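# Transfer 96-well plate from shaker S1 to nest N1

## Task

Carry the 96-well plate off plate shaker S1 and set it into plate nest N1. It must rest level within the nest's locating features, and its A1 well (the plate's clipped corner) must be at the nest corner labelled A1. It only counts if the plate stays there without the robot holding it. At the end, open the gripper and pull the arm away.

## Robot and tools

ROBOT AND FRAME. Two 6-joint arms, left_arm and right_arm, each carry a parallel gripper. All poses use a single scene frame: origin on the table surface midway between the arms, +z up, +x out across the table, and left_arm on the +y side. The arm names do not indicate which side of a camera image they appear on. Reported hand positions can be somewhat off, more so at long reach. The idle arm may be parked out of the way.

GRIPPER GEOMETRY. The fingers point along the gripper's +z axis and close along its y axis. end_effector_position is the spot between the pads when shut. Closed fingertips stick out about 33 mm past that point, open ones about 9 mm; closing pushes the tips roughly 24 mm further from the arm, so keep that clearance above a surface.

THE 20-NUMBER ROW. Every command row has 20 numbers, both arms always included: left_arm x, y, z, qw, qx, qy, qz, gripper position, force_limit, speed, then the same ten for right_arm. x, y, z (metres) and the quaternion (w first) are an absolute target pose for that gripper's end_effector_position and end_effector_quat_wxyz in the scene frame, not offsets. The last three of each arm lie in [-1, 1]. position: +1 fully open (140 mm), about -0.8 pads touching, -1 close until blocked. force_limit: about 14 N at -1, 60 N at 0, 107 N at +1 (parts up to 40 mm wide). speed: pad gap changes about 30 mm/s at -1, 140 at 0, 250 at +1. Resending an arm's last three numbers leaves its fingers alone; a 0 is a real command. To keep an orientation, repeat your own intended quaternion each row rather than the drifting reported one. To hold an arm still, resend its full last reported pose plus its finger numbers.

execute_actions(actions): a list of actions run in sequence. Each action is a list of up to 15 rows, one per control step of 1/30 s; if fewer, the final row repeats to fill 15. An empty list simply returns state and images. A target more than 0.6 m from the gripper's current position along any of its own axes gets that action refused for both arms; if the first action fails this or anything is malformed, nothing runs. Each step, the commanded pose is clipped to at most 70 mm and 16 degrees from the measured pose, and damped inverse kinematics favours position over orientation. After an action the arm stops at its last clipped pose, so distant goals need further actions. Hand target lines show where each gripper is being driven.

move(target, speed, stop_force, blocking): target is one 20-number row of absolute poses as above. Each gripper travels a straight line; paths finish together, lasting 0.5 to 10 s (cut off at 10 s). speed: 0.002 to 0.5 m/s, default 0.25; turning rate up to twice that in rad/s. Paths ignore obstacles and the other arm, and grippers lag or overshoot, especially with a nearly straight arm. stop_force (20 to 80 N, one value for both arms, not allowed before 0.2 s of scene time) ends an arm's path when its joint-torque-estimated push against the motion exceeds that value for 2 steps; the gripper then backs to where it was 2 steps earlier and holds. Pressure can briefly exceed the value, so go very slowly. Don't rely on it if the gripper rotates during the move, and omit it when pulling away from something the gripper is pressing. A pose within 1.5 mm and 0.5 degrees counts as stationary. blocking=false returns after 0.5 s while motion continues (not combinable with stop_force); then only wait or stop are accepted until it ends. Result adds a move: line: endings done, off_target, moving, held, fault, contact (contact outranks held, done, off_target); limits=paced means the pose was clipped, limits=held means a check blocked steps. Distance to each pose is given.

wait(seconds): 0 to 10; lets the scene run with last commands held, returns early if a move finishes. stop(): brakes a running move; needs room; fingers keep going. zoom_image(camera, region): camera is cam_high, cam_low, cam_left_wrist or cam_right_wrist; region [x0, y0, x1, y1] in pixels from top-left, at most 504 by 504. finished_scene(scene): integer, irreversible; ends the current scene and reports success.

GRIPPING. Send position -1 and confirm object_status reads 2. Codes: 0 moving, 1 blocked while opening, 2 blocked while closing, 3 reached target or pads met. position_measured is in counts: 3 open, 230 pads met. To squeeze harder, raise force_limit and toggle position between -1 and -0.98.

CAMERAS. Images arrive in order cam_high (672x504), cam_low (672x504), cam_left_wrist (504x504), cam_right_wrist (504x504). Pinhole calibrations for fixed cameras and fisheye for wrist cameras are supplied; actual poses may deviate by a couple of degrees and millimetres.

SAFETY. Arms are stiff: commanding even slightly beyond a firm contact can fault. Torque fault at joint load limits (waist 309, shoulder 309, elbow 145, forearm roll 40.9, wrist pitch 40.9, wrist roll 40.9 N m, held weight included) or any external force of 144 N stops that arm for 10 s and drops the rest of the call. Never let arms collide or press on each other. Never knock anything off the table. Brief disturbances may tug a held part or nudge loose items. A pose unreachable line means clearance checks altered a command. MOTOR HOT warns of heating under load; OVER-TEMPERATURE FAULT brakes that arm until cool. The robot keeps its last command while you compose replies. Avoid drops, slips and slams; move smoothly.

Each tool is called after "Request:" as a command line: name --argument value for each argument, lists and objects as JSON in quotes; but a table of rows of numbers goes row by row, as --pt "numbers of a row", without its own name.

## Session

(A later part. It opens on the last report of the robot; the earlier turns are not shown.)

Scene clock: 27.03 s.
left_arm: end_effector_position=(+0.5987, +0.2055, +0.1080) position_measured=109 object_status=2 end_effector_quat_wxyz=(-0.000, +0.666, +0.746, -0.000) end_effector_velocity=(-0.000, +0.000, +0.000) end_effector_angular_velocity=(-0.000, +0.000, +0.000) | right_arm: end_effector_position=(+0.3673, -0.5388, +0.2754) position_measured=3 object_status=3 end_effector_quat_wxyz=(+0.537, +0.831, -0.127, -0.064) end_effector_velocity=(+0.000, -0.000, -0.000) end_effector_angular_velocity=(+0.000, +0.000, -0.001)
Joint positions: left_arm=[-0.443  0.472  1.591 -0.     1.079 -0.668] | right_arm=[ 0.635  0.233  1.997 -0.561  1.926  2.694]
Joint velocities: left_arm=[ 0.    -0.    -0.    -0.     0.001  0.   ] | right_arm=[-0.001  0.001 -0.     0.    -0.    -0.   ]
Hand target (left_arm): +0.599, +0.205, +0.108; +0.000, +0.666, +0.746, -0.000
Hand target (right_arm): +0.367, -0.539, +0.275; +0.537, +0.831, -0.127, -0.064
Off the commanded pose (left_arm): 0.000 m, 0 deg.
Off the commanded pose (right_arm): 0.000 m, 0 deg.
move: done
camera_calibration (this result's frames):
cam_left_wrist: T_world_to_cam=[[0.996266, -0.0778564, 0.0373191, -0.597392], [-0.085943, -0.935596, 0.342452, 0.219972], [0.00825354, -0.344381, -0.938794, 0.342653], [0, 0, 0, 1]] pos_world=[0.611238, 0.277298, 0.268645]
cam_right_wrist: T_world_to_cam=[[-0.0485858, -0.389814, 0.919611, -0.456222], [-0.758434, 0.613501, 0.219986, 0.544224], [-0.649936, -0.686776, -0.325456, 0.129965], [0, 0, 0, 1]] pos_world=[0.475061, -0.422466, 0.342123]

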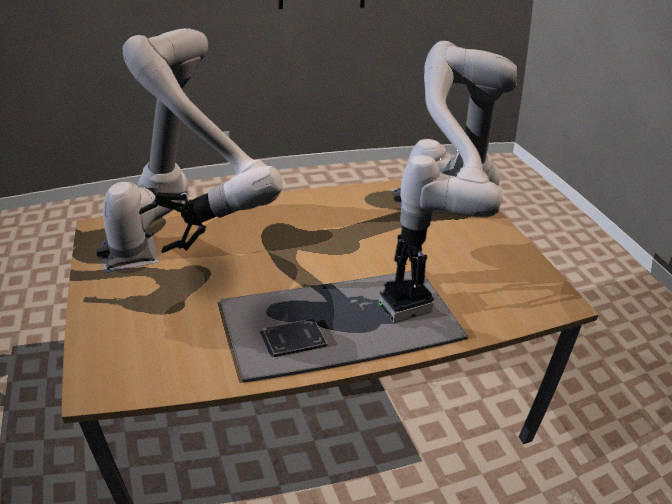

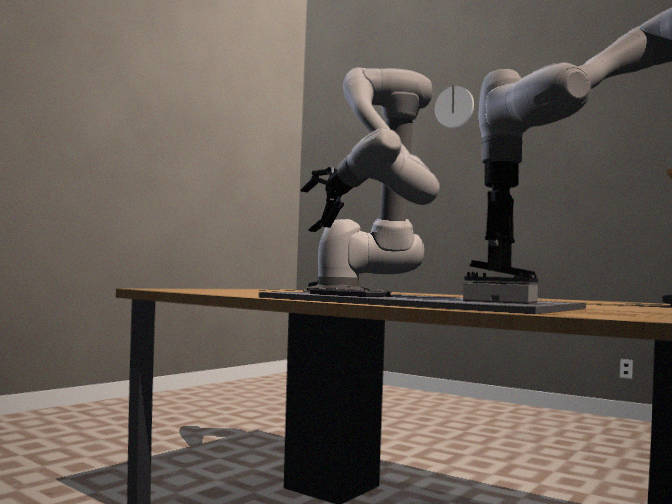

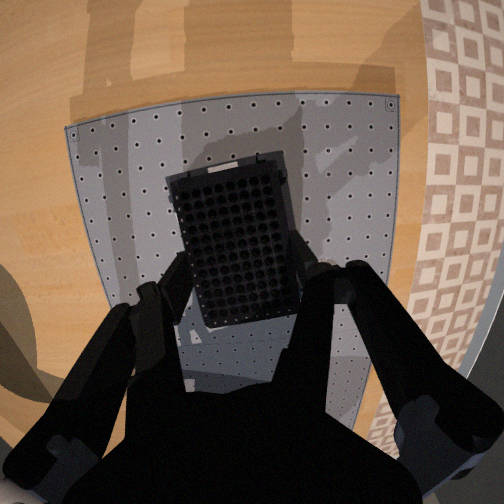

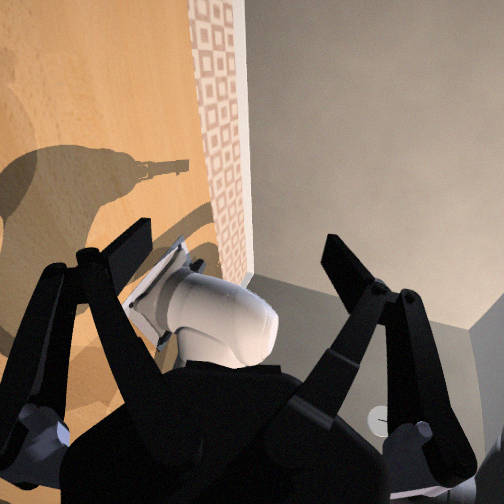

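Same as before. Slide out, lift, and level on the board.

Request:
move --target '[0.6,0.1955,0.112,0,0.666,0.746,0,-1,0.6,0,0.3673,-0.5388,0.2754,0.537,0.831,-0.127,-0.064,1,0,0]' --speed 0.006 --stop_force 60

Request:
move --target '[0.6,0.193,0.13,0,0.666,0.746,0,-1,0.6,0,0.3673,-0.5388,0.2754,0.537,0.831,-0.127,-0.064,1,0,0]' --speed 0.01 --stop_force 60

Request:
move --target '[0.6,0.03,0.13,0,0.666,0.746,0,-1,0.6,0,0.3,-0.65,0.2754,0.537,0.831,-0.127,-0.064,1,0,0]' --speed 0.15

Request:
move --target '[0.6,0.03,0.062,0,0.666,0.746,0,-1,0.6,0,0.3,-0.65,0.2754,0.537,0.831,-0.127,-0.064,1,0,0]' --speed 0.08

Request:
move --target '[0.6,0.03,0.036,0,0.666,0.746,0,-1,0.6,0,0.3,-0.65,0.2754,0.537,0.831,-0.127,-0.064,1,0,0]' --speed 0.008 --stop_force 40

Request:
zoom_image --camera "cam_low" --region '[340, 220, 500, 320]'

Scene clock: 34.53 s.
left_arm: end_effector_position=(+0.6000, +0.1955, +0.1120) position_measured=110 object_status=2 end_effector_quat_wxyz=(-0.000, +0.666, +0.746, +0.000) end_effector_velocity=(-0.000, -0.001, +0.000) end_effector_angular_velocity=(-0.000, +0.001, +0.001) | right_arm: end_effector_position=(+0.3673, -0.5388, +0.2754) position_measured=3 object_status=3 end_effector_quat_wxyz=(+0.537, +0.831, -0.127, -0.064) end_effector_velocity=(+0.000, +0.000, -0.000) end_effector_angular_velocity=(-0.001, -0.000, +0.002)
Joint positions: left_arm=[-0.453  0.478  1.574  0.     1.09  -0.678] | right_arm=[ 0.635  0.233  1.997 -0.561  1.926  2.694]
Joint velocities: left_arm=[-0.001  0.    -0.001 -0.001  0.001 -0.001] | right_arm=[ 0.001  0.     0.    -0.001 -0.    -0.   ]
Hand target (left_arm): +0.600, +0.196, +0.112; -0.000, +0.666, +0.746, +0.000
Hand target (right_arm): +0.367, -0.539, +0.275; +0.537, +0.831, -0.127, -0.064
Off the commanded pose (left_arm): 0.000 m, 0 deg.
Off the commanded pose (right_arm): 0.000 m, 0 deg.
move: done
camera_calibration (this result's frames):
cam_left_wrist: T_world_to_cam=[[0.996267, -0.0778418, 0.0373279, -0.599614], [-0.0859322, -0.935608, 0.342422, 0.20938], [0.00826948, -0.344352, -0.938804, 0.342955], [0, 0, 0, 1]] pos_world=[0.612532, 0.26732, 0.272654]
cam_right_wrist: T_world_to_cam=[[-0.0485858, -0.389814, 0.919611, -0.456222], [-0.758434, 0.613501, 0.219986, 0.544224], [-0.649936, -0.686777, -0.325456, 0.129965], [0, 0, 0, 1]] pos_world=[0.475061, -0.422466, 0.342123]

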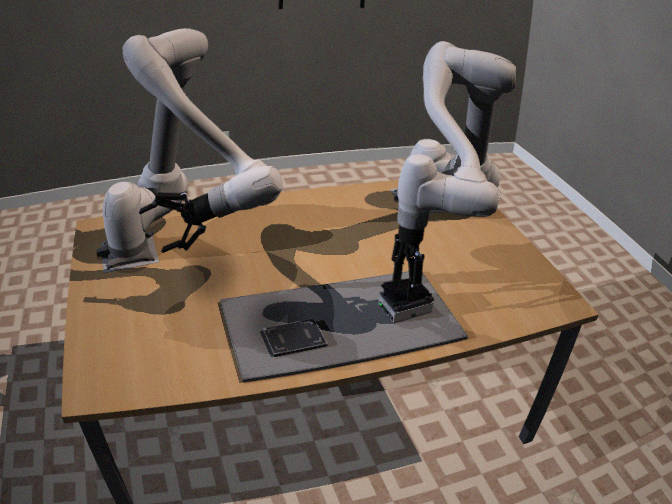

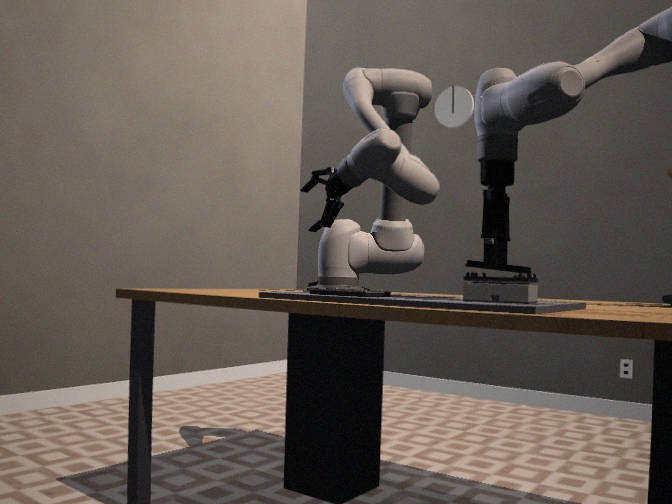

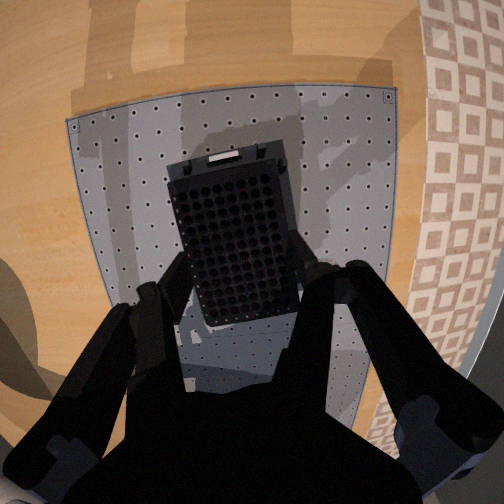

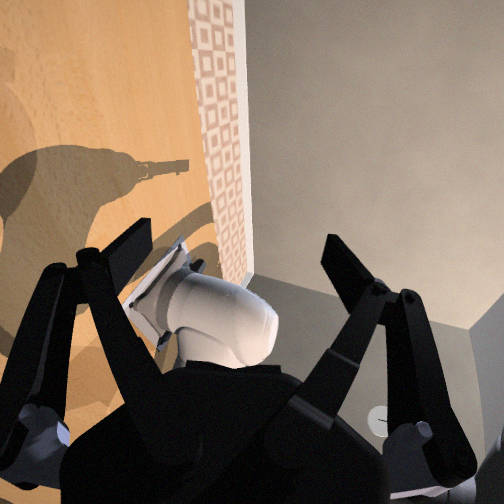

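Scene clock: 36.57 s.
left_arm: end_effector_position=(+0.6000, +0.1930, +0.1300) position_measured=110 object_status=2 end_effector_quat_wxyz=(-0.000, +0.666, +0.746, +0.000) end_effector_velocity=(-0.000, +0.000, +0.000) end_effector_angular_velocity=(+0.001, +0.001, -0.001) | right_arm: end_effector_position=(+0.3673, -0.5388, +0.2754) position_measured=3 object_status=3 end_effector_quat_wxyz=(+0.537, +0.831, -0.127, -0.064) end_effector_velocity=(+0.000, -0.000, -0.000) end_effector_angular_velocity=(-0.000, -0.001, +0.001)
Joint positions: left_arm=[-0.456  0.466  1.556  0.     1.12  -0.681] | right_arm=[ 0.635  0.233  1.997 -0.561  1.926  2.694]
Joint velocities: left_arm=[-0.     0.    -0.     0.001  0.002  0.001] | right_arm=[-0.     0.     0.    -0.001 -0.001  0.   ]
Hand target (left_arm): +0.600, +0.193, +0.130; -0.000, +0.666, +0.746, -0.000
Hand target (right_arm): +0.367, -0.539, +0.275; +0.537, +0.831, -0.127, -0.064
Off the commanded pose (left_arm): 0.000 m, 0 deg.
Off the commanded pose (right_arm): 0.000 m, 0 deg.
move: done
camera_calibration (this result's frames):
cam_left_wrist: T_world_to_cam=[[0.996263, -0.077881, 0.0373324, -0.600488], [-0.0859706, -0.935604, 0.342424, 0.200889], [0.00826002, -0.344354, -0.938803, 0.358972], [0, 0, 0, 1]] pos_world=[0.61255, 0.264799, 0.290633]
cam_right_wrist: T_world_to_cam=[[-0.0485859, -0.389814, 0.919611, -0.456222], [-0.758434, 0.613501, 0.219986, 0.544224], [-0.649936, -0.686776, -0.325456, 0.129965], [0, 0, 0, 1]] pos_world=[0.475061, -0.422466, 0.342123]

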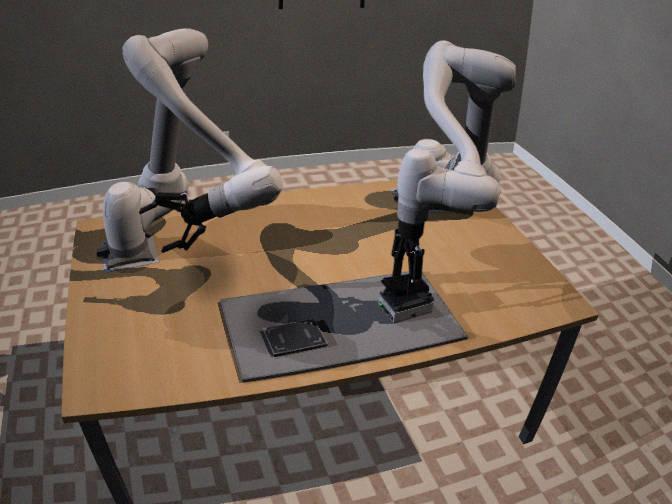

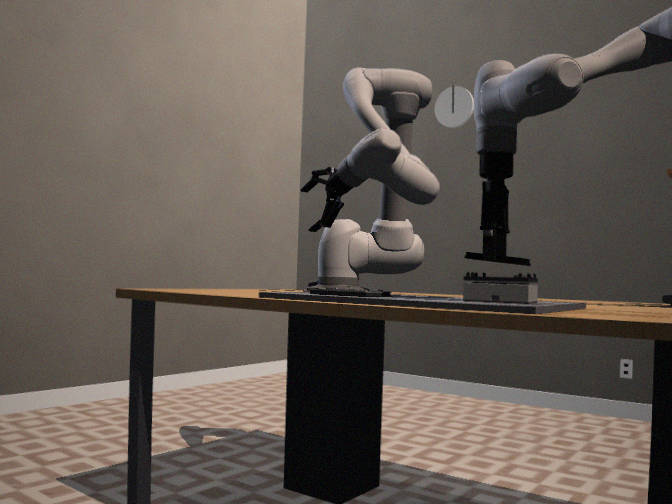

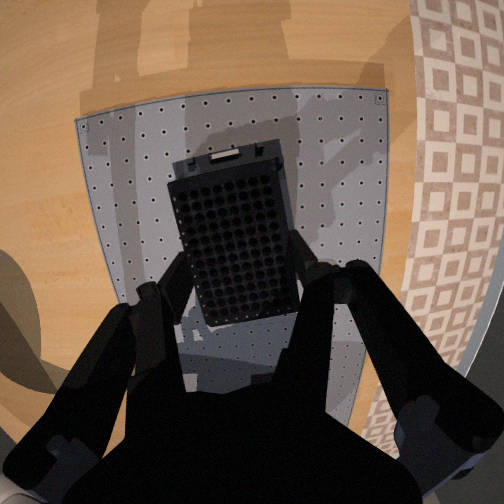

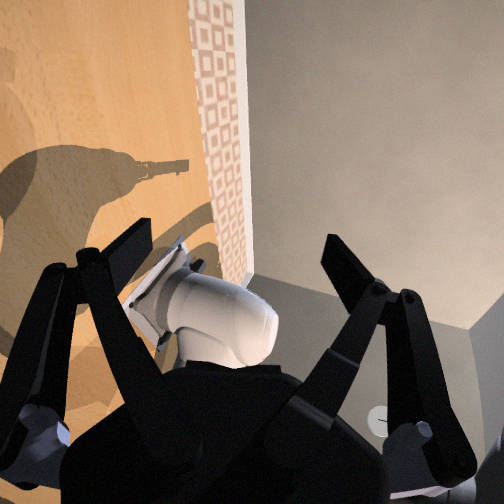

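Scene clock: 38.03 s.
left_arm: end_effector_position=(+0.6001, +0.0302, +0.1300) position_measured=110 object_status=2 end_effector_quat_wxyz=(-0.000, +0.666, +0.746, +0.000) end_effector_velocity=(+0.001, -0.000, -0.000) end_effector_angular_velocity=(-0.000, -0.000, +0.002) | right_arm: end_effector_position=(+0.3000, -0.6499, +0.2753) position_measured=3 object_status=3 end_effector_quat_wxyz=(+0.537, +0.831, -0.127, -0.064) end_effector_velocity=(-0.001, -0.001, +0.000) end_effector_angular_velocity=(+0.000, +0.000, -0.001)
Joint positions: left_arm=[-0.613  0.605  1.331  0.001  1.205 -0.838] | right_arm=[ 0.55   0.05   2.217 -0.626  1.858  2.658]
Joint velocities: left_arm=[ 0.     0.001 -0.002 -0.     0.    -0.002] | right_arm=[-0.001 -0.001  0.001  0.     0.    -0.   ]
Hand target (left_arm): +0.600, +0.030, +0.130; -0.000, +0.666, +0.746, +0.000
Hand target (right_arm): +0.300, -0.650, +0.275; +0.537, +0.831, -0.127, -0.064
Off the commanded pose (left_arm): 0.000 m, 0 deg.
Off the commanded pose (right_arm): 0.000 m, 0 deg.
move: done
camera_calibration (this result's frames):
cam_left_wrist: T_world_to_cam=[[0.996257, -0.0779066, 0.0374499, -0.613287], [-0.086031, -0.935761, 0.34198, 0.0487019], [0.00840165, -0.343922, -0.938961, 0.302836], [0, 0, 0, 1]] pos_world=[0.612637, 0.101946, 0.290664]
cam_right_wrist: T_world_to_cam=[[-0.0485811, -0.389625, 0.919692, -0.502586], [-0.758494, 0.613482, 0.219834, 0.56143], [-0.649866, -0.686901, -0.325332, 0.00969234], [0, 0, 0, 1]] pos_world=[0.407724, -0.533589, 0.341956]

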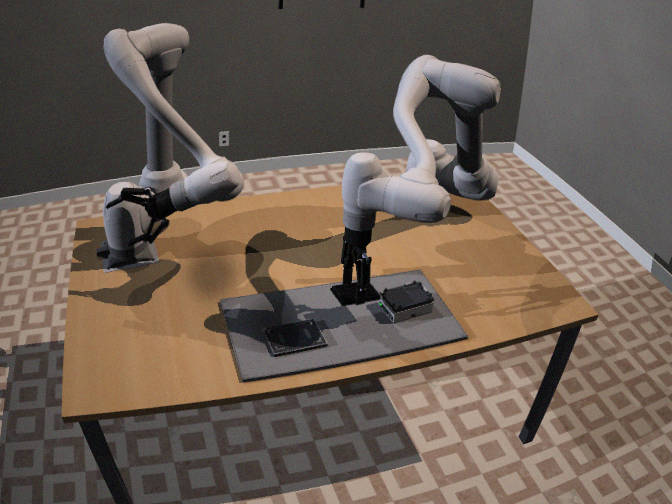

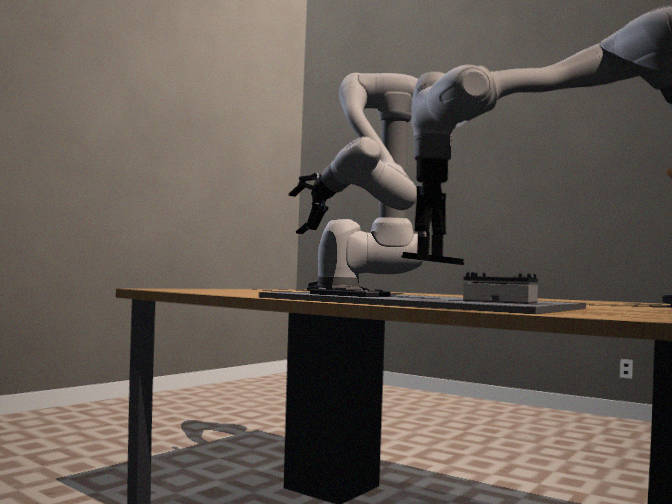

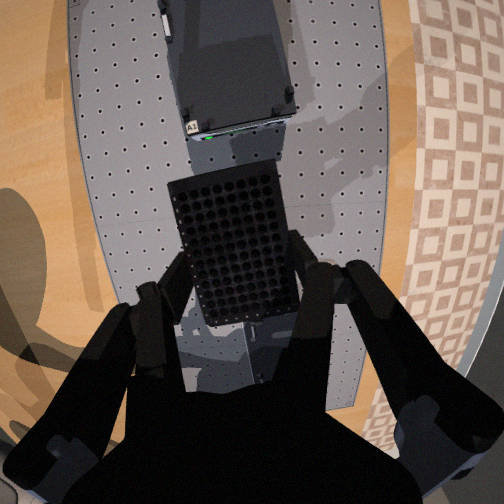

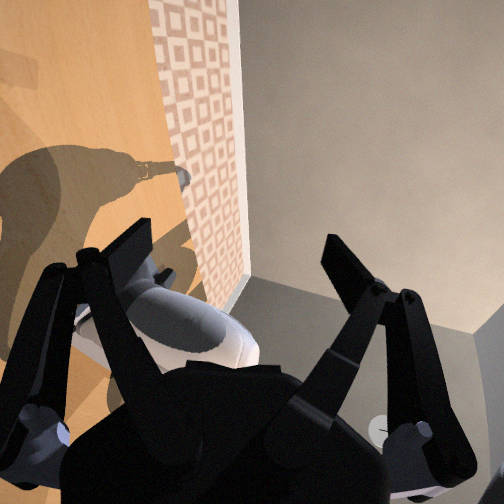

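Scene clock: 39.20 s.
left_arm: end_effector_position=(+0.5999, +0.0301, +0.0621) position_measured=110 object_status=2 end_effector_quat_wxyz=(+0.000, +0.666, +0.746, +0.000) end_effector_velocity=(+0.000, +0.000, -0.001) end_effector_angular_velocity=(+0.000, +0.000, +0.001) | right_arm: end_effector_position=(+0.3000, -0.6500, +0.2754) position_measured=3 object_status=3 end_effector_quat_wxyz=(+0.537, +0.831, -0.127, -0.064) end_effector_velocity=(-0.000, +0.000, +0.000) end_effector_angular_velocity=(-0.001, +0.000, -0.000)
Joint positions: left_arm=[-0.613  0.65   1.386  0.     1.105 -0.838] | right_arm=[ 0.55   0.05   2.217 -0.626  1.858  2.658]
Joint velocities: left_arm=[ 0.     0.001 -0.    -0.    -0.    -0.   ] | right_arm=[ 0.    -0.    -0.    -0.     0.001 -0.   ]
Hand target (left_arm): +0.600, +0.030, +0.062; -0.000, +0.666, +0.746, +0.000
Hand target (right_arm): +0.300, -0.650, +0.275; +0.537, +0.831, -0.127, -0.064
Off the commanded pose (left_arm): 0.000 m, 0 deg.
Off the commanded pose (right_arm): 0.000 m, 0 deg.
move: done
camera_calibration (this result's frames):
cam_left_wrist: T_world_to_cam=[[0.996276, -0.0777009, 0.0373736, -0.610574], [-0.0858158, -0.935609, 0.34245, 0.0715838], [0.00835842, -0.344382, -0.938792, 0.239089], [0, 0, 0, 1]] pos_world=[0.612445, 0.10187, 0.22276]
cam_right_wrist: T_world_to_cam=[[-0.0486083, -0.389887, 0.919579, -0.502843], [-0.758472, 0.613449, 0.220001, 0.561392], [-0.64989, -0.686781, -0.325537, 0.00986857], [0, 0, 0, 1]] pos_world=[0.407771, -0.53366, 0.34211]

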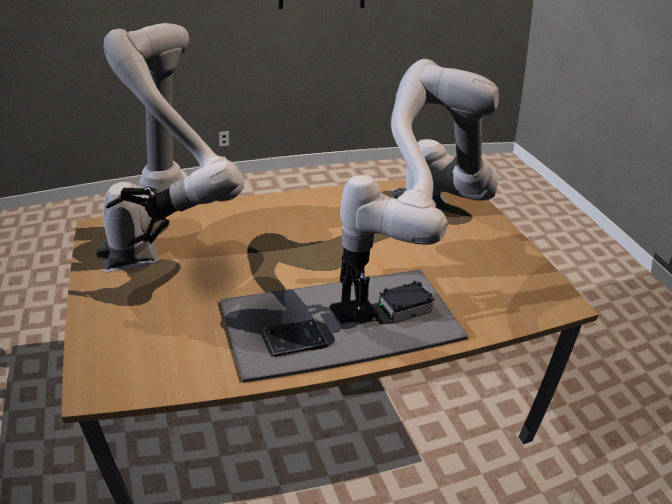

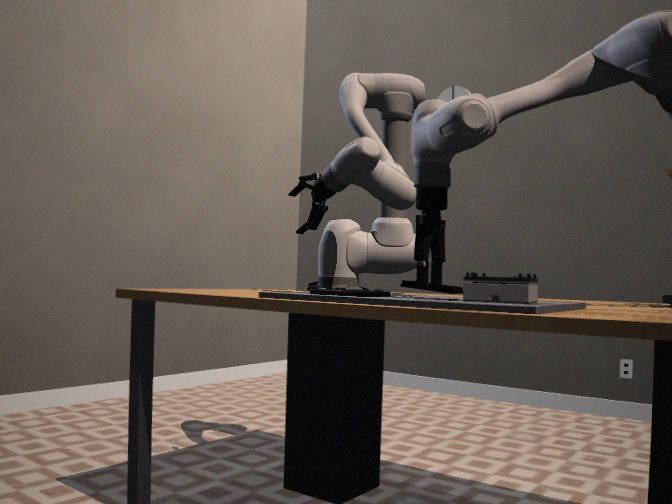

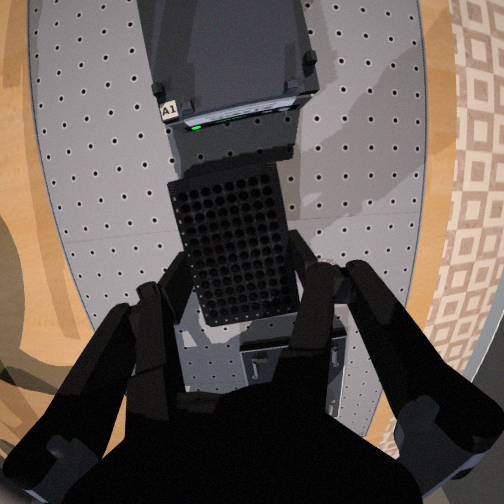

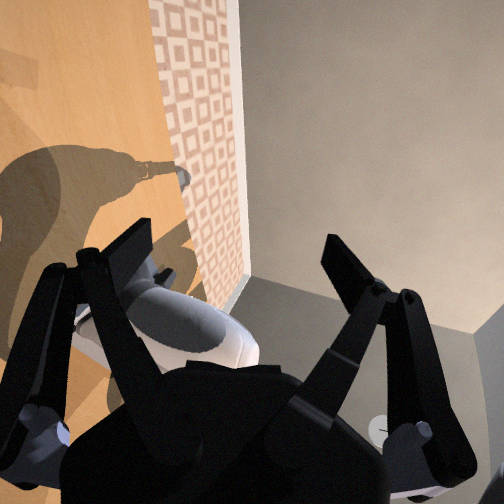

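Scene clock: 42.37 s.
left_arm: end_effector_position=(+0.6000, +0.0300, +0.0394) position_measured=110 object_status=2 end_effector_quat_wxyz=(+0.000, +0.666, +0.746, -0.000) end_effector_velocity=(+0.000, -0.000, +0.002) end_effector_angular_velocity=(-0.000, +0.001, +0.000) | right_arm: end_effector_position=(+0.3000, -0.6500, +0.2754) position_measured=3 object_status=3 end_effector_quat_wxyz=(+0.537, +0.831, -0.127, -0.064) end_effector_velocity=(-0.000, -0.000, +0.000) end_effector_angular_velocity=(-0.001, +0.001, -0.001)
Joint positions: left_arm=[-0.613  0.668  1.402 -0.     1.072 -0.838] | right_arm=[ 0.55   0.05   2.217 -0.626  1.858  2.658]
Joint velocities: left_arm=[ 0.    -0.001 -0.003 -0.001  0.004  0.   ] | right_arm=[-0.001 -0.     0.     0.     0.001  0.   ]
Hand target (left_arm): +0.600, +0.030, +0.040; +0.000, +0.666, +0.746, -0.000
Hand target (right_arm): +0.300, -0.650, +0.275; +0.537, +0.831, -0.127, -0.064
Off the commanded pose (left_arm): 0.003 m, 0 deg.
Off the commanded pose (right_arm): 0.000 m, 0 deg.
move: contact (left_arm)
camera_calibration (this result's frames):
cam_left_wrist: T_world_to_cam=[[0.99627, -0.0777581, 0.0374155, -0.609745], [-0.0858846, -0.935575, 0.342524, 0.0793709], [0.00837104, -0.34446, -0.938764, 0.217736], [0, 0, 0, 1]] pos_world=[0.612465, 0.101846, 0.20003]
cam_right_wrist: T_world_to_cam=[[-0.048586, -0.389813, 0.919611, -0.502839], [-0.758435, 0.6135, 0.219986, 0.561402], [-0.649935, -0.686778, -0.325456, 0.0098535], [0, 0, 0, 1]] pos_world=[0.407761, -0.533666, 0.342122]

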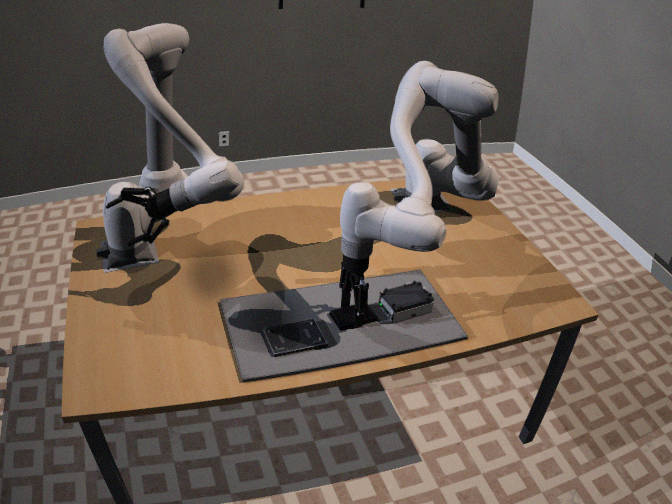

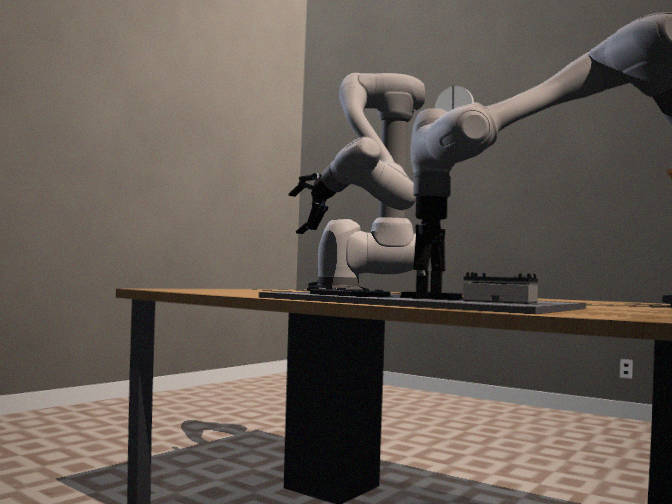

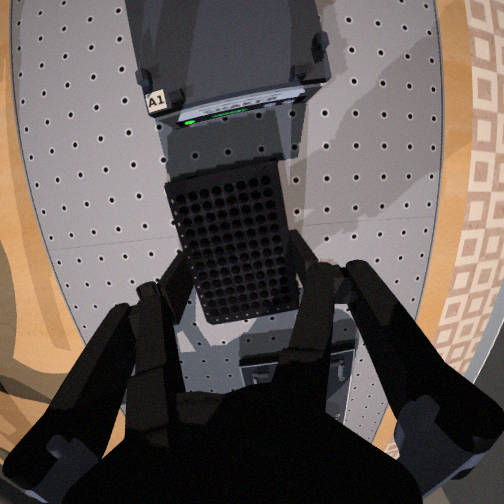

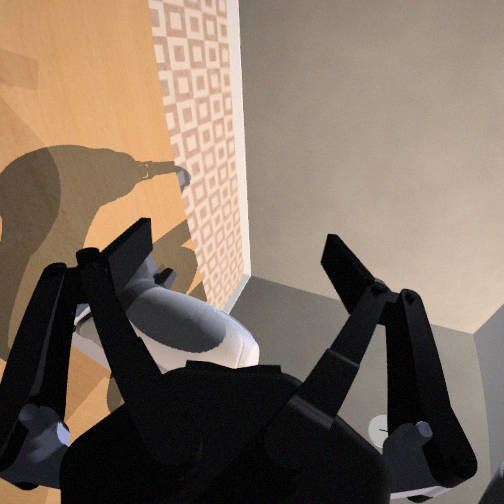

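Region (340, 220, 500, 320) of cam_low's 672x504 image, scaled by 3.150, with more detail than that image has; it fills the top 315 rows of this view, and the rest is white.

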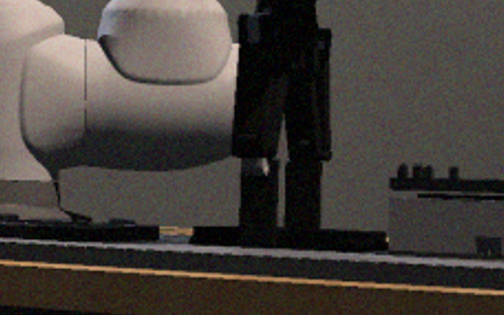

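Request:
move --target '[0.6,0.03,0.1,0,0.666,0.746,0,-1,0.6,0,0.3,-0.65,0.2754,0.537,0.831,-0.127,-0.064,1,0,0]' --speed 0.1

Request:
move --target '[0.55,-0.2,0.1,0,0.666,0.746,0,-1,0.6,0,0.3,-0.65,0.2754,0.537,0.831,-0.127,-0.064,1,0,0]' --speed 0.15

Request:
zoom_image --camera "cam_left_wrist" --region '[150, 50, 450, 350]'

Request:
zoom_image --camera "cam_high" --region '[230, 270, 350, 370]'

Scene clock: 49.07 s.
left_arm: end_effector_position=(+0.6000, +0.0299, +0.0999) position_measured=110 object_status=2 end_effector_quat_wxyz=(-0.000, +0.666, +0.746, -0.000) end_effector_velocity=(+0.000, -0.001, +0.001) end_effector_angular_velocity=(-0.001, -0.000, +0.001) | right_arm: end_effector_position=(+0.3000, -0.6500, +0.2754) position_measured=3 object_status=3 end_effector_quat_wxyz=(+0.537, +0.831, -0.127, -0.064) end_effector_velocity=(+0.000, -0.000, +0.000) end_effector_angular_velocity=(-0.000, -0.000, -0.001)
Joint positions: left_arm=[-0.613  0.624  1.357 -0.     1.16  -0.838] | right_arm=[ 0.55   0.05   2.217 -0.626  1.858  2.658]
Joint velocities: left_arm=[-0.    -0.    -0.001 -0.001  0.    -0.001] | right_arm=[-0.001  0.    -0.    -0.     0.     0.   ]
Hand target (left_arm): +0.600, +0.030, +0.100; +0.000, +0.666, +0.746, -0.000
Hand target (right_arm): +0.300, -0.650, +0.275; +0.537, +0.831, -0.127, -0.064
Off the commanded pose (left_arm): 0.000 m, 0 deg.
Off the commanded pose (right_arm): 0.000 m, 0 deg.
move: done
camera_calibration (this result's frames):
cam_left_wrist: T_world_to_cam=[[0.996262, -0.0779373, 0.0372622, -0.612071], [-0.0859995, -0.935588, 0.34246, 0.0586422], [0.00817167, -0.344384, -0.938793, 0.27464], [0, 0, 0, 1]] pos_world=[0.612582, 0.101743, 0.260555]
cam_right_wrist: T_world_to_cam=[[-0.0485862, -0.389813, 0.919611, -0.502839], [-0.758435, 0.6135, 0.219985, 0.561402], [-0.649935, -0.686778, -0.325456, 0.00985361], [0, 0, 0, 1]] pos_world=[0.407761, -0.533666, 0.342123]

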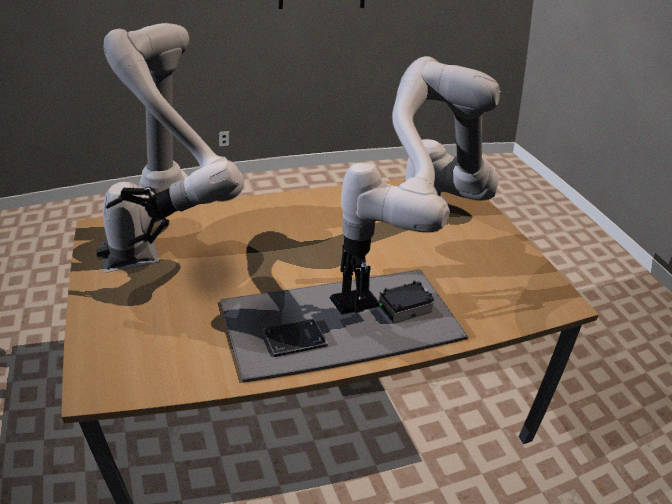

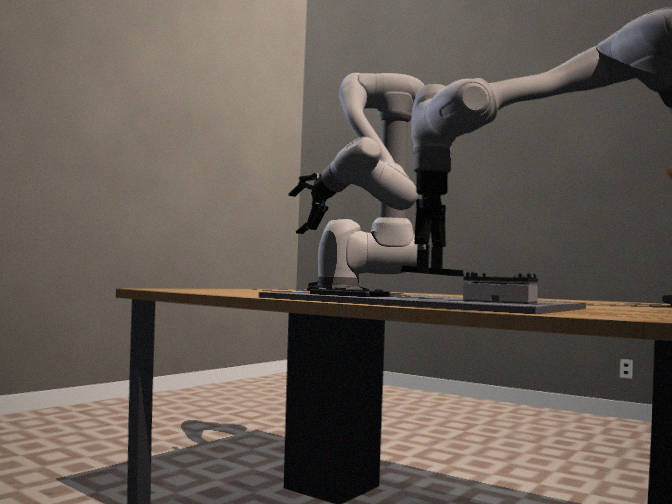

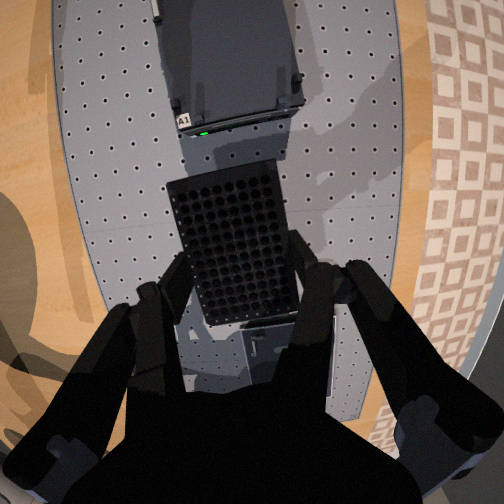

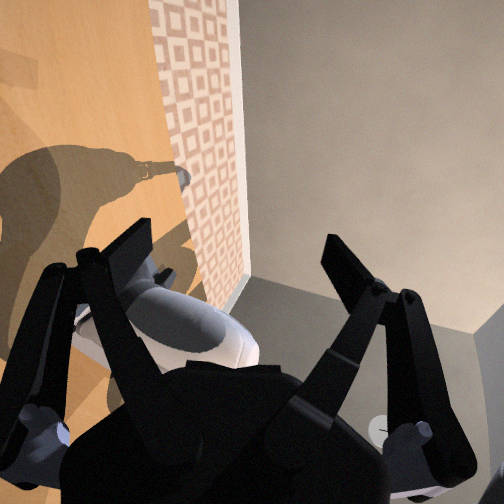

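Scene clock: 51.00 s.
left_arm: end_effector_position=(+0.5502, -0.1998, +0.0999) position_measured=110 object_status=2 end_effector_quat_wxyz=(-0.000, +0.666, +0.746, +0.000) end_effector_velocity=(+0.000, -0.001, +0.000) end_effector_angular_velocity=(-0.001, -0.002, -0.000) | right_arm: end_effector_position=(+0.3000, -0.6500, +0.2754) position_measured=3 object_status=3 end_effector_quat_wxyz=(+0.537, +0.831, -0.127, -0.064) end_effector_velocity=(-0.000, -0.000, -0.000) end_effector_angular_velocity=(+0.001, -0.000, -0.001)
Joint positions: left_arm=[-0.819  0.839  0.974  0.001  1.329 -1.043] | right_arm=[ 0.55   0.05   2.217 -0.626  1.858  2.658]
Joint velocities: left_arm=[-0.001  0.001 -0.002  0.001 -0.001 -0.   ] | right_arm=[-0.001 -0.     0.     0.    -0.     0.   ]
Hand target (left_arm): +0.550, -0.200, +0.100; -0.000, +0.666, +0.746, +0.000
Hand target (right_arm): +0.300, -0.650, +0.275; +0.537, +0.831, -0.127, -0.064
Off the commanded pose (left_arm): 0.000 m, 0 deg.
Off the commanded pose (right_arm): 0.000 m, 0 deg.
move: done
camera_calibration (this result's frames):
cam_left_wrist: T_world_to_cam=[[0.996243, -0.0780104, 0.0375939, -0.580408], [-0.0861772, -0.935786, 0.341875, -0.160481], [0.00851005, -0.34383, -0.938993, 0.195918], [0, 0, 0, 1]] pos_world=[0.56273, -0.128091, 0.26065]
cam_right_wrist: T_world_to_cam=[[-0.0485861, -0.389813, 0.919611, -0.502839], [-0.758435, 0.6135, 0.219985, 0.561402], [-0.649935, -0.686777, -0.325456, 0.00985373], [0, 0, 0, 1]] pos_world=[0.407761, -0.533666, 0.342123]

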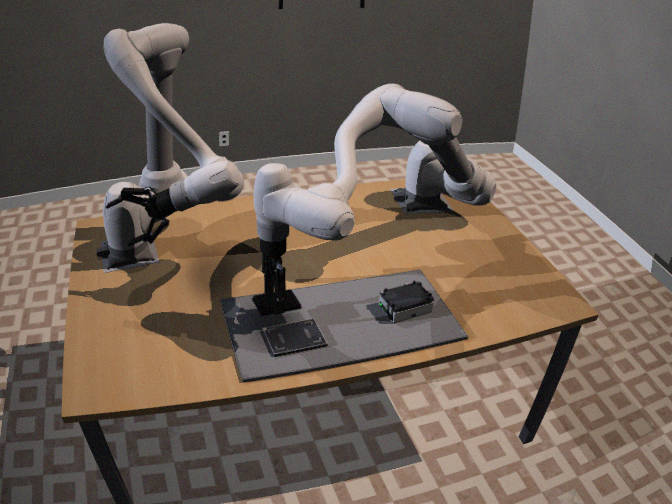

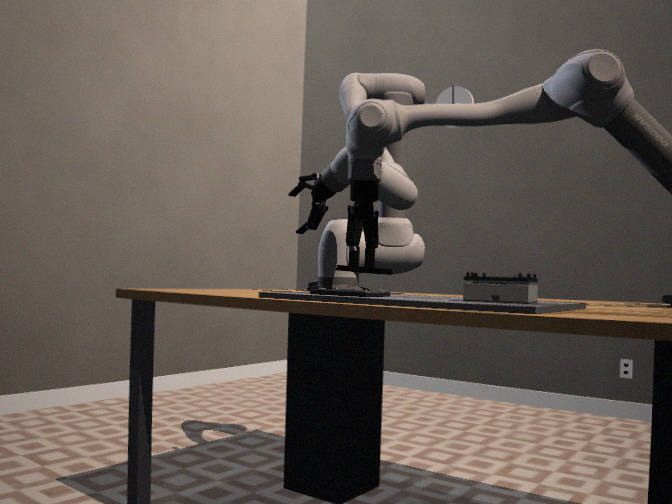

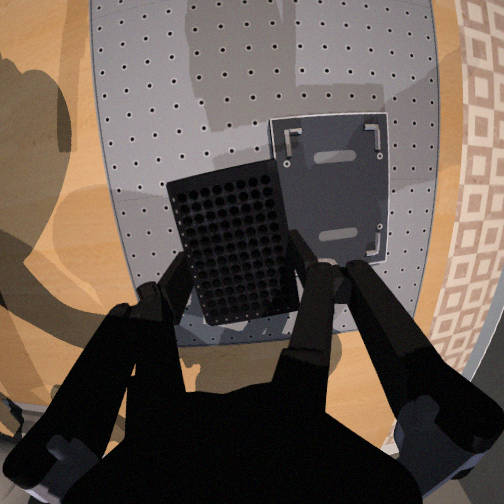

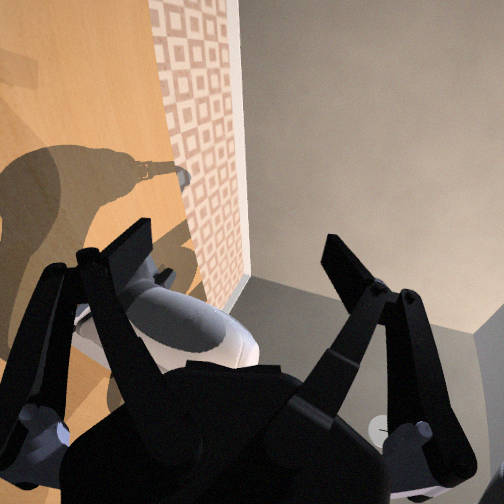

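Region (150, 50, 450, 350) of cam_left_wrist's 504x504 image, scaled by 1.680, with more detail than that image has.

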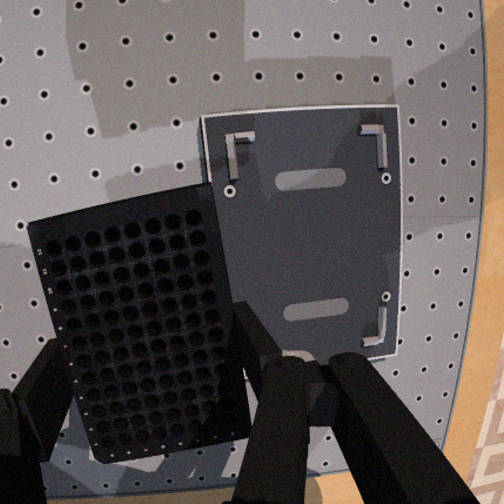

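Region (230, 270, 350, 370) of cam_high's 672x504 image, scaled by 4.200, with more detail than that image has.

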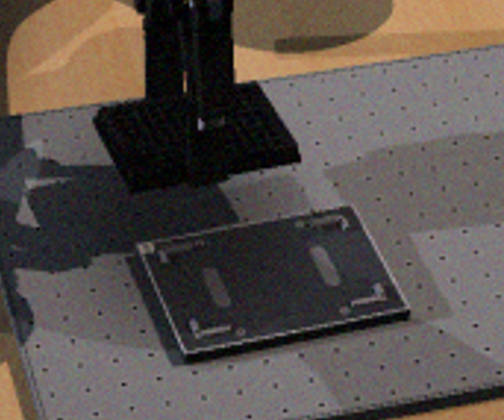

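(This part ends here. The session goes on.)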